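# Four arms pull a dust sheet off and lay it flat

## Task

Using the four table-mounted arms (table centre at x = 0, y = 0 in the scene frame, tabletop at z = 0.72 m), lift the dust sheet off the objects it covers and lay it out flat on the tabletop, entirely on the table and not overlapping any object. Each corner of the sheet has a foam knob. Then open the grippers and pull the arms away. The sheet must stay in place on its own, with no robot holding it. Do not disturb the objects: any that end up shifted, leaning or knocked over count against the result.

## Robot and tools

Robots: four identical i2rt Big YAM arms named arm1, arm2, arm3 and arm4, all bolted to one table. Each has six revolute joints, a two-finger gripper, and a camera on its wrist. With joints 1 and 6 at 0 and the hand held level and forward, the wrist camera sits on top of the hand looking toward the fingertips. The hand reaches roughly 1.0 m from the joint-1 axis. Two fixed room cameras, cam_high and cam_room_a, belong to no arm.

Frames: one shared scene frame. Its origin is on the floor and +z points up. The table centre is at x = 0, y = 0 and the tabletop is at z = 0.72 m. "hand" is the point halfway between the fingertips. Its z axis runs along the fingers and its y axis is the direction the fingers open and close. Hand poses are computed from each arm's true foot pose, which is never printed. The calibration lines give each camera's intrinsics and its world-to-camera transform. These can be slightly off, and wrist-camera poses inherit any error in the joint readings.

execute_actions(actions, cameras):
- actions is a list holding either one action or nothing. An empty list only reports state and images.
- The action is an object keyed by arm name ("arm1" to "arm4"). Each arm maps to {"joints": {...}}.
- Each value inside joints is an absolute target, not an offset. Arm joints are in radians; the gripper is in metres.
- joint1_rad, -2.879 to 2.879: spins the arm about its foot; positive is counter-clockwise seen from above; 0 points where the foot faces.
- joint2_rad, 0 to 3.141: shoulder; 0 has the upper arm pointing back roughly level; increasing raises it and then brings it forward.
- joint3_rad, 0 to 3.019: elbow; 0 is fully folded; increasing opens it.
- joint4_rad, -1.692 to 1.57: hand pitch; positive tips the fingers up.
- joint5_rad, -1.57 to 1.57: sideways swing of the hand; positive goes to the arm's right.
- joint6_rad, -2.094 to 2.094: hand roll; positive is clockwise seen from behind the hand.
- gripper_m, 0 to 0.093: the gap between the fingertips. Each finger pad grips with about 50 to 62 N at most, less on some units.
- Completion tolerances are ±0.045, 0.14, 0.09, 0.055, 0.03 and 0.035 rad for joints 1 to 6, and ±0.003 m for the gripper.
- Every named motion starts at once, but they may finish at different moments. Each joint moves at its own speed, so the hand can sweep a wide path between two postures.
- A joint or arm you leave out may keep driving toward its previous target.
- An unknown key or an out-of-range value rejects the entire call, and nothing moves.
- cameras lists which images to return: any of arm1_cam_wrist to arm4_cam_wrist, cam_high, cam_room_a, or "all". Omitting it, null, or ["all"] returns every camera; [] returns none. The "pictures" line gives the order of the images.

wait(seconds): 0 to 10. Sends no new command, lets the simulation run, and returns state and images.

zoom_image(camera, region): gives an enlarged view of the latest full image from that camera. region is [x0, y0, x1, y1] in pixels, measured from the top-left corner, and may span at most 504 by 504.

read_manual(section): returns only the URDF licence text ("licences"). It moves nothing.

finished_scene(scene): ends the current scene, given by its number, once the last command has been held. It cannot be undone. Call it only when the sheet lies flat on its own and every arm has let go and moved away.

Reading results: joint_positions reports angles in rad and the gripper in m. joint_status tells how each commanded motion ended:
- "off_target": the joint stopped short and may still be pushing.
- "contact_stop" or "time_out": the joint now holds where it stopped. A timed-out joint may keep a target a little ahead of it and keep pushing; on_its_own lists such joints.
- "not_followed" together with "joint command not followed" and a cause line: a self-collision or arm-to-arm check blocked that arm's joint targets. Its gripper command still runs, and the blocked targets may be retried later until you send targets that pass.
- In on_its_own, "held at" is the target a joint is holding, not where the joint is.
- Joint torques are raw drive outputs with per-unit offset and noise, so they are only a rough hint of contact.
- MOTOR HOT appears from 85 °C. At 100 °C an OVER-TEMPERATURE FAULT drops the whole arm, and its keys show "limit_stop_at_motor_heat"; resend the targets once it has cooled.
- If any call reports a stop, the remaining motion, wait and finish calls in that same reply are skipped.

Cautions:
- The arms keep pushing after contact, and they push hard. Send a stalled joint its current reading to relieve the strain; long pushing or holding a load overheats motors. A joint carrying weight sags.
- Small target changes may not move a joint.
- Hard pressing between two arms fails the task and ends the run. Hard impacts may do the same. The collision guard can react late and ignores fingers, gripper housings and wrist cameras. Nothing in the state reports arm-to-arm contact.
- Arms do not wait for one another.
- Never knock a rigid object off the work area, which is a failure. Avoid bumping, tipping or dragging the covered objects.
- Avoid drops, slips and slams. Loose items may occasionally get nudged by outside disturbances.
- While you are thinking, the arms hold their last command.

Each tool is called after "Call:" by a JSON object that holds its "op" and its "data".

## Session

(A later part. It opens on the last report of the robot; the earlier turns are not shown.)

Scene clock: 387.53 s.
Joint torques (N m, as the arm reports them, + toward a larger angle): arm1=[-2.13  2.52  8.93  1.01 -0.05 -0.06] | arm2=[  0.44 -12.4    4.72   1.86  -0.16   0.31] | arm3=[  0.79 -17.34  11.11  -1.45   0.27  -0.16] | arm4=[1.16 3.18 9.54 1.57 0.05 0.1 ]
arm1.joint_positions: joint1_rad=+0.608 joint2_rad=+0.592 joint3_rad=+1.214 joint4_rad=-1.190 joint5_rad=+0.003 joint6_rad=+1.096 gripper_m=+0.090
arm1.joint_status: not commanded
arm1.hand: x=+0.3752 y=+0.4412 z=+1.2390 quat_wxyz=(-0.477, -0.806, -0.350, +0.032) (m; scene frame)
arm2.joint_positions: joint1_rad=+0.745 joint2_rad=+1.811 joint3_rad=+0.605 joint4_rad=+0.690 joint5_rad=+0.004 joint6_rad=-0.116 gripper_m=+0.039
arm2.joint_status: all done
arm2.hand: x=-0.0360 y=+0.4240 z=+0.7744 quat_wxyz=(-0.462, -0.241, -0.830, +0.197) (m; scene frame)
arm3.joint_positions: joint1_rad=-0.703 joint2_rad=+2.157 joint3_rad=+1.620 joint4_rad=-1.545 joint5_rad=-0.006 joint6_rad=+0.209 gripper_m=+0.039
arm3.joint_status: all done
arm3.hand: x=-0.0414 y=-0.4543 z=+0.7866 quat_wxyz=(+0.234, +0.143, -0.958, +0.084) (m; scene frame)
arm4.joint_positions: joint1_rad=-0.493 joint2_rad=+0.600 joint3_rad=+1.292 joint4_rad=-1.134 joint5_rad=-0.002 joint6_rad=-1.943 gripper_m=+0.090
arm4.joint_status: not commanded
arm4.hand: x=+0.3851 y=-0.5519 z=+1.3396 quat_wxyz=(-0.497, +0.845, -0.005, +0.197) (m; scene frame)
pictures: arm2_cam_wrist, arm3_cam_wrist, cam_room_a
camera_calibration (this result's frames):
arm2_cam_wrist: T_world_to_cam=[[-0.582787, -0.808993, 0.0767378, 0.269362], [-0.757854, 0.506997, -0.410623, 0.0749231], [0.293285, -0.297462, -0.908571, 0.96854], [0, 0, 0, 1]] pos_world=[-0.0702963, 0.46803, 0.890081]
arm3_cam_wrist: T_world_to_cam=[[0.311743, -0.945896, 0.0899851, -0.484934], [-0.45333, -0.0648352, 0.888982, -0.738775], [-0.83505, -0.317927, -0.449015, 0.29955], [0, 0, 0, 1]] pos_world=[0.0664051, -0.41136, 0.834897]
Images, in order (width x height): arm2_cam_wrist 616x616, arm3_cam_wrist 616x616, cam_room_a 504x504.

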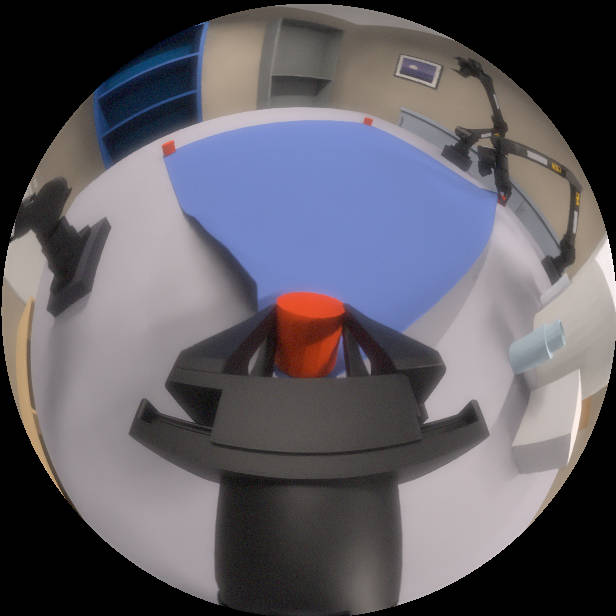

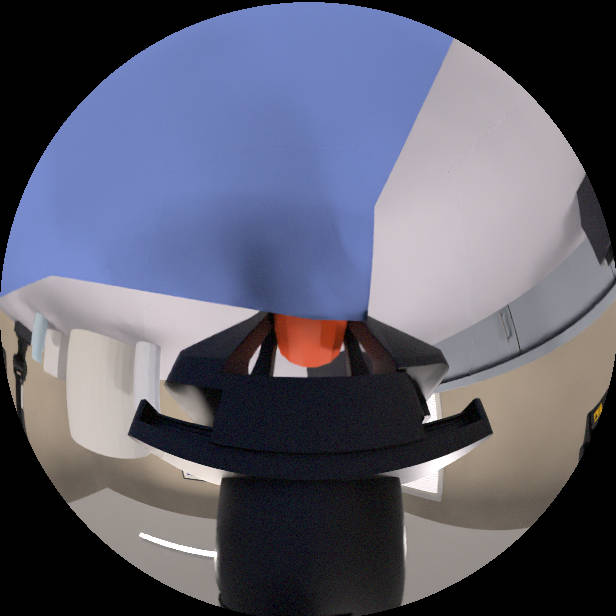

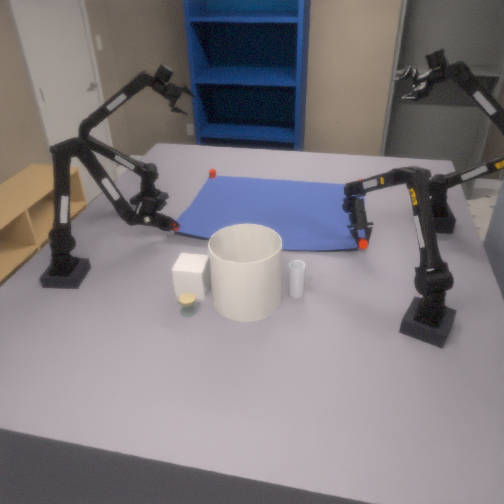

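Call:
{"op": "execute_actions", "data": {"actions": [{"arm2":{"joints":{"joint2_rad":1.86,"joint4_rad":0.78}},"arm3":{"joints":{"joint2_rad":1.905,"joint3_rad":1.2,"joint4_rad":-0.855,"joint6_rad":0.5}}}], "cameras": []}}

Call:
{"op": "execute_actions", "data": {"actions": [{"arm2":{"joints":{"gripper_m":0.09}},"arm3":{"joints":{"gripper_m":0.09}}}], "cameras": []}}

Call:
{"op": "execute_actions", "data": {"actions": [{"arm2":{"joints":{"joint2_rad":1.0,"joint4_rad":-0.4}},"arm3":{"joints":{"joint2_rad":1.0}}}], "cameras": ["arm2_cam_wrist","arm3_cam_wrist","cam_room_a","cam_high"]}}

Scene clock: 403.63 s.
Joint torques (N m, as the arm reports them, + toward a larger angle): arm1=[-2.27  1.73  8.98  0.93 -0.02 -0.08] | arm2=[  0.18 -11.74   4.37   1.67  -0.19   0.3 ] | arm3=[  0.59 -14.67   7.84   0.68   0.25   0.09] | arm4=[1.11 2.95 9.51 1.53 0.05 0.1 ]
arm1.joint_positions: joint1_rad=+0.608 joint2_rad=+0.592 joint3_rad=+1.214 joint4_rad=-1.190 joint5_rad=+0.003 joint6_rad=+1.096 gripper_m=+0.090
arm1.joint_status: not commanded
arm1.hand: x=+0.3752 y=+0.4412 z=+1.2390 quat_wxyz=(-0.477, -0.806, -0.350, +0.032) (m; scene frame)
arm2.joint_positions: joint1_rad=+0.745 joint2_rad=+1.858 joint3_rad=+0.605 joint4_rad=+0.763 joint5_rad=+0.004 joint6_rad=-0.116 gripper_m=+0.039
arm2.joint_status: all done
arm2.hand: x=-0.0341 y=+0.4223 z=+0.7664 quat_wxyz=(-0.473, -0.239, -0.824, +0.201) (m; scene frame)
arm3.joint_positions: joint1_rad=-0.703 joint2_rad=+1.902 joint3_rad=+1.199 joint4_rad=-0.864 joint5_rad=-0.005 joint6_rad=+0.484 gripper_m=+0.039
arm3.joint_status: all done
arm3.hand: x=-0.0360 y=-0.4515 z=+0.7615 quat_wxyz=(-0.004, +0.011, -1.000, -0.006) (m; scene frame)
arm4.joint_positions: joint1_rad=-0.493 joint2_rad=+0.600 joint3_rad=+1.292 joint4_rad=-1.134 joint5_rad=-0.002 joint6_rad=-1.943 gripper_m=+0.090
arm4.joint_status: not commanded
arm4.hand: x=+0.3851 y=-0.5519 z=+1.3396 quat_wxyz=(-0.497, +0.845, -0.005, +0.197) (m; scene frame)
pictures: none
No camera images: the call's "cameras" was empty. Leave "cameras" out to get every camera's image.

Scene clock: 404.33 s.
Joint torques (N m, as the arm reports them, + toward a larger angle): arm1=[-2.74  2.6   9.08  1.14 -0.05 -0.07] | arm2=[  0.77 -12.69   4.41   1.78  -0.13   0.25] | arm3=[  0.89 -14.46   7.8    0.63   0.16   0.06] | arm4=[1.18 3.21 9.52 1.56 0.04 0.09]
arm1.joint_positions: joint1_rad=+0.608 joint2_rad=+0.592 joint3_rad=+1.214 joint4_rad=-1.190 joint5_rad=+0.003 joint6_rad=+1.096 gripper_m=+0.090
arm1.joint_status: not commanded
arm1.hand: x=+0.3752 y=+0.4412 z=+1.2390 quat_wxyz=(-0.477, -0.806, -0.350, +0.032) (m; scene frame)
arm2.joint_positions: joint1_rad=+0.745 joint2_rad=+1.858 joint3_rad=+0.605 joint4_rad=+0.763 joint5_rad=+0.002 joint6_rad=-0.115 gripper_m=+0.090
arm2.joint_status: all done
arm2.hand: x=-0.0338 y=+0.4226 z=+0.7664 quat_wxyz=(-0.473, -0.239, -0.824, +0.200) (m; scene frame)
arm3.joint_positions: joint1_rad=-0.703 joint2_rad=+1.902 joint3_rad=+1.199 joint4_rad=-0.864 joint5_rad=-0.003 joint6_rad=+0.486 gripper_m=+0.090
arm3.joint_status: all done
arm3.hand: x=-0.0359 y=-0.4518 z=+0.7615 quat_wxyz=(-0.005, +0.010, -1.000, -0.005) (m; scene frame)
arm4.joint_positions: joint1_rad=-0.493 joint2_rad=+0.600 joint3_rad=+1.292 joint4_rad=-1.134 joint5_rad=-0.002 joint6_rad=-1.943 gripper_m=+0.090
arm4.joint_status: not commanded
arm4.hand: x=+0.3851 y=-0.5519 z=+1.3396 quat_wxyz=(-0.497, +0.845, -0.005, +0.197) (m; scene frame)
pictures: none
No camera images: the call's "cameras" was empty. Leave "cameras" out to get every camera's image.

Scene clock: 405.97 s.
Joint torques (N m, as the arm reports them, + toward a larger angle): arm1=[-2.24  2.23  9.05  0.93 -0.03 -0.06] | arm2=[ 0.6  -5.45  9.48  0.5  -0.09  0.28] | arm3=[ 0.72 -4.75 12.26  2.02  0.14  0.02] | arm4=[1.04 3.39 9.52 1.58 0.05 0.1 ]
arm1.joint_positions: joint1_rad=+0.608 joint2_rad=+0.592 joint3_rad=+1.214 joint4_rad=-1.190 joint5_rad=+0.003 joint6_rad=+1.096 gripper_m=+0.090
arm1.joint_status: not commanded
arm1.hand: x=+0.3752 y=+0.4412 z=+1.2390 quat_wxyz=(-0.477, -0.806, -0.350, +0.032) (m; scene frame)
arm2.joint_positions: joint1_rad=+0.745 joint2_rad=+1.002 joint3_rad=+0.598 joint4_rad=-0.392 joint5_rad=+0.002 joint6_rad=-0.115 gripper_m=+0.090
arm2.joint_status: all done
arm2.hand: x=-0.1364 y=+0.5057 z=+0.9312 quat_wxyz=(-0.347, -0.258, -0.889, +0.148) (m; scene frame)
arm3.joint_positions: joint1_rad=-0.703 joint2_rad=+0.993 joint3_rad=+1.193 joint4_rad=-0.861 joint5_rad=-0.002 joint6_rad=+0.487 gripper_m=+0.090
arm3.joint_status: all done
arm3.hand: x=-0.0925 y=-0.4839 z=+1.1968 quat_wxyz=(-0.389, +0.008, -0.896, -0.212) (m; scene frame)
arm4.joint_positions: joint1_rad=-0.493 joint2_rad=+0.600 joint3_rad=+1.292 joint4_rad=-1.134 joint5_rad=-0.002 joint6_rad=-1.943 gripper_m=+0.090
arm4.joint_status: not commanded
arm4.hand: x=+0.3851 y=-0.5519 z=+1.3396 quat_wxyz=(-0.497, +0.845, -0.005, +0.197) (m; scene frame)
pictures: arm2_cam_wrist, arm3_cam_wrist, cam_high, cam_room_a
camera_calibration (this result's frames):
arm2_cam_wrist: T_world_to_cam=[[-0.56821, -0.820915, 0.0568926, 0.291403], [-0.818237, 0.556311, -0.144936, -0.258704], [0.08733, -0.128906, -0.987804, 1.12523], [0, 0, 0, 1]] pos_world=[-0.14437, 0.528186, 1.05743]
arm3_cam_wrist: T_world_to_cam=[[0.183489, -0.908495, -0.375458, 0.0293399], [-0.968215, -0.100982, -0.228828, 0.144088], [0.169974, 0.405511, -0.898148, 1.41215], [0, 0, 0, 1]] pos_world=[-0.105904, -0.531438, 1.31231]
Images, in order (width x height): arm2_cam_wrist 616x616, arm3_cam_wrist 616x616, cam_high 504x504, cam_room_a 504x504.

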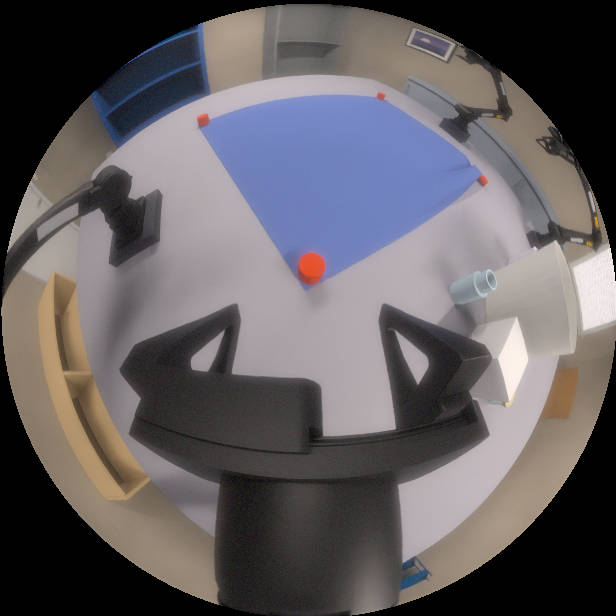

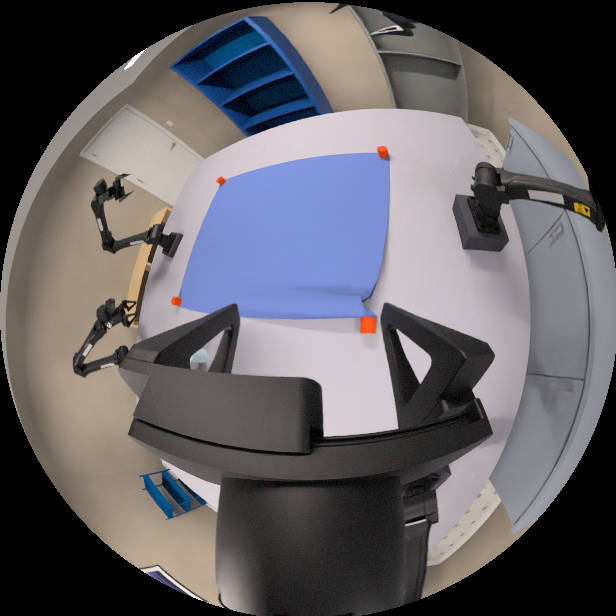

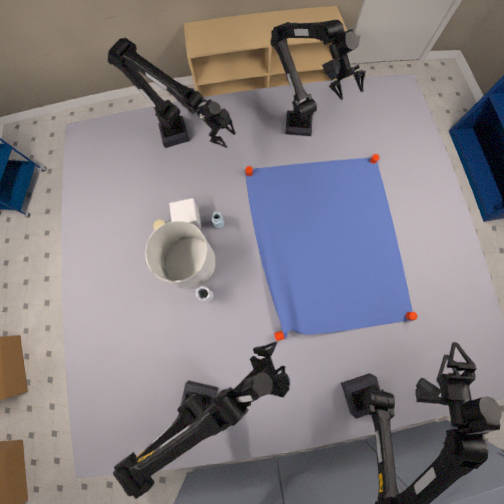

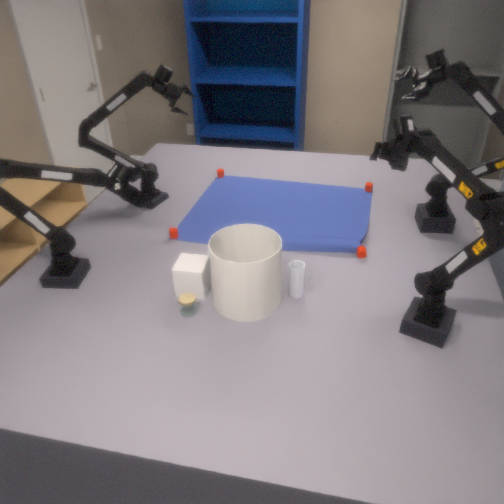

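Call:
{"op": "execute_actions", "data": {"actions": [{"arm3":{"joints":{"joint2_rad":1.9,"joint3_rad":1.21,"joint4_rad":-0.85}}}], "cameras": ["arm3_cam_wrist"]}}

Scene clock: 413.83 s.
Joint torques (N m, as the arm reports them, + toward a larger angle): arm1=[-1.56  2.56  9.18  0.91  0.06 -0.03] | arm2=[ 0.29 -5.04  9.52  0.77 -0.11  0.29] | arm3=[  0.79 -15.08   9.15   0.6    0.15   0.06] | arm4=[1.27 3.18 9.53 1.55 0.05 0.1 ]
arm1.joint_positions: joint1_rad=+0.608 joint2_rad=+0.592 joint3_rad=+1.214 joint4_rad=-1.190 joint5_rad=+0.003 joint6_rad=+1.096 gripper_m=+0.090
arm1.joint_status: not commanded
arm1.hand: x=+0.3752 y=+0.4412 z=+1.2390 quat_wxyz=(-0.477, -0.806, -0.350, +0.032) (m; scene frame)
arm2.joint_positions: joint1_rad=+0.745 joint2_rad=+1.002 joint3_rad=+0.598 joint4_rad=-0.392 joint5_rad=+0.002 joint6_rad=-0.115 gripper_m=+0.090
arm2.joint_status: not commanded
arm2.hand: x=-0.1364 y=+0.5057 z=+0.9312 quat_wxyz=(-0.347, -0.258, -0.889, +0.148) (m; scene frame)
arm3.joint_positions: joint1_rad=-0.703 joint2_rad=+1.907 joint3_rad=+1.193 joint4_rad=-0.856 joint5_rad=-0.002 joint6_rad=+0.487 gripper_m=+0.090
arm3.joint_status: all done
arm3.hand: x=-0.0375 y=-0.4528 z=+0.7574 quat_wxyz=(-0.003, +0.009, -1.000, -0.004) (m; scene frame)
arm4.joint_positions: joint1_rad=-0.493 joint2_rad=+0.600 joint3_rad=+1.292 joint4_rad=-1.134 joint5_rad=-0.002 joint6_rad=-1.943 gripper_m=+0.090
arm4.joint_status: not commanded
arm4.hand: x=+0.3851 y=-0.5519 z=+1.3396 quat_wxyz=(-0.497, +0.845, -0.005, +0.197) (m; scene frame)
pictures: arm3_cam_wrist
camera_calibration (this result's frames):
arm3_cam_wrist: T_world_to_cam=[[0.0195546, -0.999747, -0.0111198, -0.44086], [-0.823908, -0.0224137, 0.56628, -0.461253], [-0.566386, -0.00191168, -0.824138, 0.727391], [0, 0, 0, 1]] pos_world=[0.040574, -0.449696, 0.855766]
Images, in order (width x height): arm3_cam_wrist 616x616.

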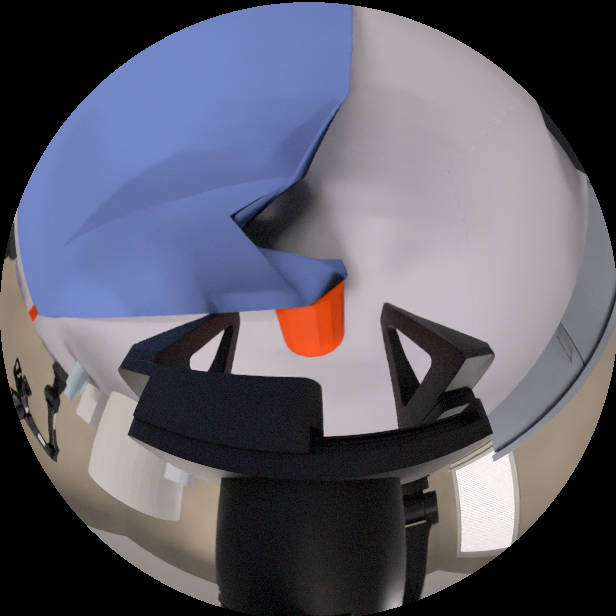

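Call:
{"op": "execute_actions", "data": {"actions": [{"arm3":{"joints":{"gripper_m":0,"joint2_rad":1.93}}}], "cameras": []}}

Call:
{"op": "execute_actions", "data": {"actions": [{"arm3":{"joints":{"joint2_rad":1.81,"joint3_rad":1.03,"joint4_rad":-0.80}}}], "cameras": []}}

Call:
{"op": "execute_actions", "data": {"actions": [{"arm3":{"joints":{"gripper_m":0.09}}}], "cameras": []}}

Call:
{"op": "execute_actions", "data": {"actions": [{"arm3":{"joints":{"joint2_rad":1.0,"joint4_rad":-1.2}}}], "cameras": ["arm3_cam_wrist","cam_high"]}}

Scene clock: 422.43 s.
Joint torques (N m, as the arm reports them, + toward a larger angle): arm1=[-2.5   2.43  9.28  0.89 -0.06 -0.02] | arm2=[ 0.53 -4.78  9.51  0.79 -0.12  0.29] | arm3=[  0.67 -12.89   9.24   0.57   0.15   0.06] | arm4=[1.27 3.18 9.62 1.5  0.04 0.1 ]
arm1.joint_positions: joint1_rad=+0.608 joint2_rad=+0.592 joint3_rad=+1.214 joint4_rad=-1.190 joint5_rad=+0.003 joint6_rad=+1.096 gripper_m=+0.090
arm1.joint_status: not commanded
arm1.hand: x=+0.3752 y=+0.4412 z=+1.2390 quat_wxyz=(-0.477, -0.806, -0.350, +0.032) (m; scene frame)
arm2.joint_positions: joint1_rad=+0.745 joint2_rad=+1.002 joint3_rad=+0.598 joint4_rad=-0.392 joint5_rad=+0.002 joint6_rad=-0.115 gripper_m=+0.090
arm2.joint_status: not commanded
arm2.hand: x=-0.1364 y=+0.5057 z=+0.9312 quat_wxyz=(-0.347, -0.258, -0.889, +0.148) (m; scene frame)
arm3.joint_positions: joint1_rad=-0.703 joint2_rad=+1.910 joint3_rad=+1.193 joint4_rad=-0.856 joint5_rad=-0.002 joint6_rad=+0.487 gripper_m=+0.038
arm3.joint_status: gripper_m off_target (ended at +0.038, target +0.000); the others done
arm3.hand: x=-0.0380 y=-0.4530 z=+0.7557 quat_wxyz=(-0.002, +0.009, -1.000, -0.003) (m; scene frame)
arm4.joint_positions: joint1_rad=-0.493 joint2_rad=+0.600 joint3_rad=+1.292 joint4_rad=-1.134 joint5_rad=-0.002 joint6_rad=-1.943 gripper_m=+0.090
arm4.joint_status: not commanded
arm4.hand: x=+0.3851 y=-0.5519 z=+1.3396 quat_wxyz=(-0.497, +0.845, -0.005, +0.197) (m; scene frame)
pictures: none
No camera images: the call's "cameras" was empty. Leave "cameras" out to get every camera's image.

Scene clock: 423.33 s.
Joint torques (N m, as the arm reports them, + toward a larger angle): arm1=[-3.48  2.86  9.21  0.98 -0.04 -0.05] | arm2=[ 0.1  -5.16  9.51  0.6  -0.14  0.28] | arm3=[  0.88 -13.09   7.11   0.48   0.15   0.05] | arm4=[1.23 3.17 9.54 1.55 0.06 0.12]
arm1.joint_positions: joint1_rad=+0.608 joint2_rad=+0.592 joint3_rad=+1.214 joint4_rad=-1.190 joint5_rad=+0.003 joint6_rad=+1.096 gripper_m=+0.090
arm1.joint_status: not commanded
arm1.hand: x=+0.3752 y=+0.4412 z=+1.2390 quat_wxyz=(-0.477, -0.806, -0.350, +0.032) (m; scene frame)
arm2.joint_positions: joint1_rad=+0.745 joint2_rad=+1.002 joint3_rad=+0.598 joint4_rad=-0.392 joint5_rad=+0.002 joint6_rad=-0.115 gripper_m=+0.090
arm2.joint_status: not commanded
arm2.hand: x=-0.1364 y=+0.5057 z=+0.9312 quat_wxyz=(-0.347, -0.258, -0.889, +0.148) (m; scene frame)
arm3.joint_positions: joint1_rad=-0.703 joint2_rad=+1.811 joint3_rad=+1.031 joint4_rad=-0.806 joint5_rad=-0.002 joint6_rad=+0.487 gripper_m=+0.038
arm3.joint_status: all done
arm3.hand: x=-0.0846 y=-0.4788 z=+0.7552 quat_wxyz=(+0.004, +0.009, -1.000, +0.000) (m; scene frame)
arm4.joint_positions: joint1_rad=-0.493 joint2_rad=+0.600 joint3_rad=+1.292 joint4_rad=-1.134 joint5_rad=-0.002 joint6_rad=-1.943 gripper_m=+0.090
arm4.joint_status: not commanded
arm4.hand: x=+0.3851 y=-0.5519 z=+1.3396 quat_wxyz=(-0.497, +0.845, -0.005, +0.197) (m; scene frame)
pictures: none
No camera images: the call's "cameras" was empty. Leave "cameras" out to get every camera's image.

Scene clock: 424.03 s.
Joint torques (N m, as the arm reports them, + toward a larger angle): arm1=[-2.29  1.98  9.17  0.74 -0.01 -0.09] | arm2=[ 0.21 -5.28  9.5   0.61 -0.1   0.29] | arm3=[  0.74 -13.     7.15   0.48   0.15   0.06] | arm4=[0.94 3.26 9.54 1.53 0.04 0.09]
arm1.joint_positions: joint1_rad=+0.608 joint2_rad=+0.592 joint3_rad=+1.214 joint4_rad=-1.190 joint5_rad=+0.003 joint6_rad=+1.096 gripper_m=+0.090
arm1.joint_status: not commanded
arm1.hand: x=+0.3752 y=+0.4412 z=+1.2390 quat_wxyz=(-0.477, -0.806, -0.350, +0.032) (m; scene frame)
arm2.joint_positions: joint1_rad=+0.745 joint2_rad=+1.002 joint3_rad=+0.598 joint4_rad=-0.392 joint5_rad=+0.002 joint6_rad=-0.115 gripper_m=+0.090
arm2.joint_status: not commanded
arm2.hand: x=-0.1364 y=+0.5057 z=+0.9312 quat_wxyz=(-0.347, -0.258, -0.889, +0.148) (m; scene frame)
arm3.joint_positions: joint1_rad=-0.703 joint2_rad=+1.811 joint3_rad=+1.031 joint4_rad=-0.806 joint5_rad=-0.002 joint6_rad=+0.488 gripper_m=+0.090
arm3.joint_status: all done
arm3.hand: x=-0.0846 y=-0.4788 z=+0.7552 quat_wxyz=(+0.004, +0.009, -1.000, +0.000) (m; scene frame)
arm4.joint_positions: joint1_rad=-0.493 joint2_rad=+0.600 joint3_rad=+1.292 joint4_rad=-1.134 joint5_rad=-0.002 joint6_rad=-1.943 gripper_m=+0.090
arm4.joint_status: not commanded
arm4.hand: x=+0.3851 y=-0.5519 z=+1.3396 quat_wxyz=(-0.497, +0.845, -0.005, +0.197) (m; scene frame)
pictures: none
No camera images: the call's "cameras" was empty. Leave "cameras" out to get every camera's image.

Scene clock: 425.40 s.
Joint torques (N m, as the arm reports them, + toward a larger angle): arm1=[-2.59  2.12  9.1   1.01 -0.03  0.  ] | arm2=[ 0.09 -5.34  9.52  0.63 -0.12  0.32] | arm3=[ 0.79 -4.2  10.95  0.77  0.15  0.04] | arm4=[0.94 3.25 9.53 1.56 0.05 0.1 ]
arm1.joint_positions: joint1_rad=+0.608 joint2_rad=+0.592 joint3_rad=+1.214 joint4_rad=-1.190 joint5_rad=+0.003 joint6_rad=+1.096 gripper_m=+0.090
arm1.joint_status: not commanded
arm1.hand: x=+0.3752 y=+0.4412 z=+1.2390 quat_wxyz=(-0.477, -0.806, -0.350, +0.032) (m; scene frame)
arm2.joint_positions: joint1_rad=+0.745 joint2_rad=+1.002 joint3_rad=+0.598 joint4_rad=-0.392 joint5_rad=+0.002 joint6_rad=-0.115 gripper_m=+0.090
arm2.joint_status: not commanded
arm2.hand: x=-0.1364 y=+0.5057 z=+0.9312 quat_wxyz=(-0.347, -0.258, -0.889, +0.148) (m; scene frame)
arm3.joint_positions: joint1_rad=-0.703 joint2_rad=+0.991 joint3_rad=+1.029 joint4_rad=-1.192 joint5_rad=-0.002 joint6_rad=+0.488 gripper_m=+0.090
arm3.joint_status: all done
arm3.hand: x=-0.1685 y=-0.5257 z=+1.0605 quat_wxyz=(-0.185, +0.009, -0.977, -0.102) (m; scene frame)
arm4.joint_positions: joint1_rad=-0.493 joint2_rad=+0.600 joint3_rad=+1.292 joint4_rad=-1.134 joint5_rad=-0.002 joint6_rad=-1.943 gripper_m=+0.090
arm4.joint_status: not commanded
arm4.hand: x=+0.3851 y=-0.5519 z=+1.3396 quat_wxyz=(-0.497, +0.845, -0.005, +0.197) (m; scene frame)
pictures: arm3_cam_wrist, cam_high
camera_calibration (this result's frames):
arm3_cam_wrist: T_world_to_cam=[[0.0569576, -0.978355, -0.198941, -0.291096], [-0.969506, -0.101775, 0.222935, -0.444615], [-0.238357, 0.180177, -0.954318, 1.19199], [0, 0, 0, 1]] pos_world=[-0.130358, -0.544815, 1.17874]
Images, in order (width x height): arm3_cam_wrist 616x616, cam_high 504x504.

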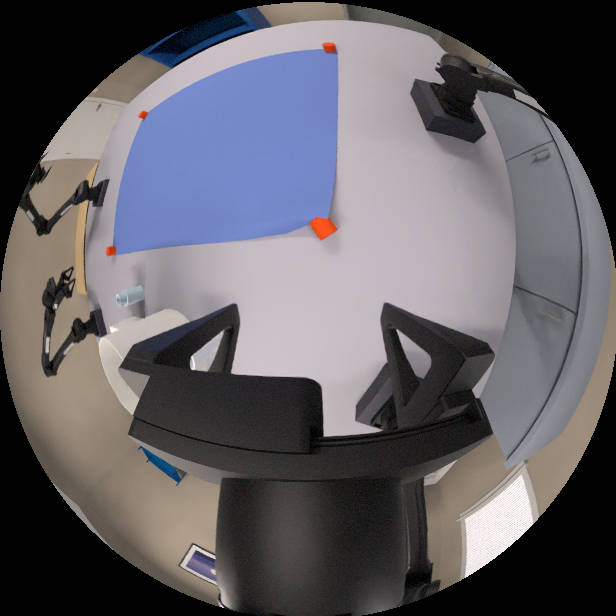

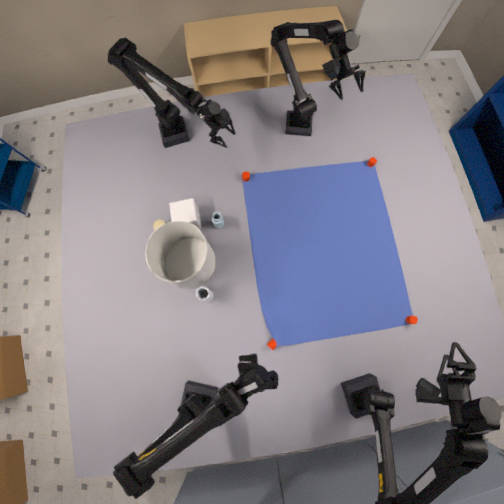

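Call:
{"op": "finished_scene", "data": {"scene": 1}}

The scene is finished: the task was done.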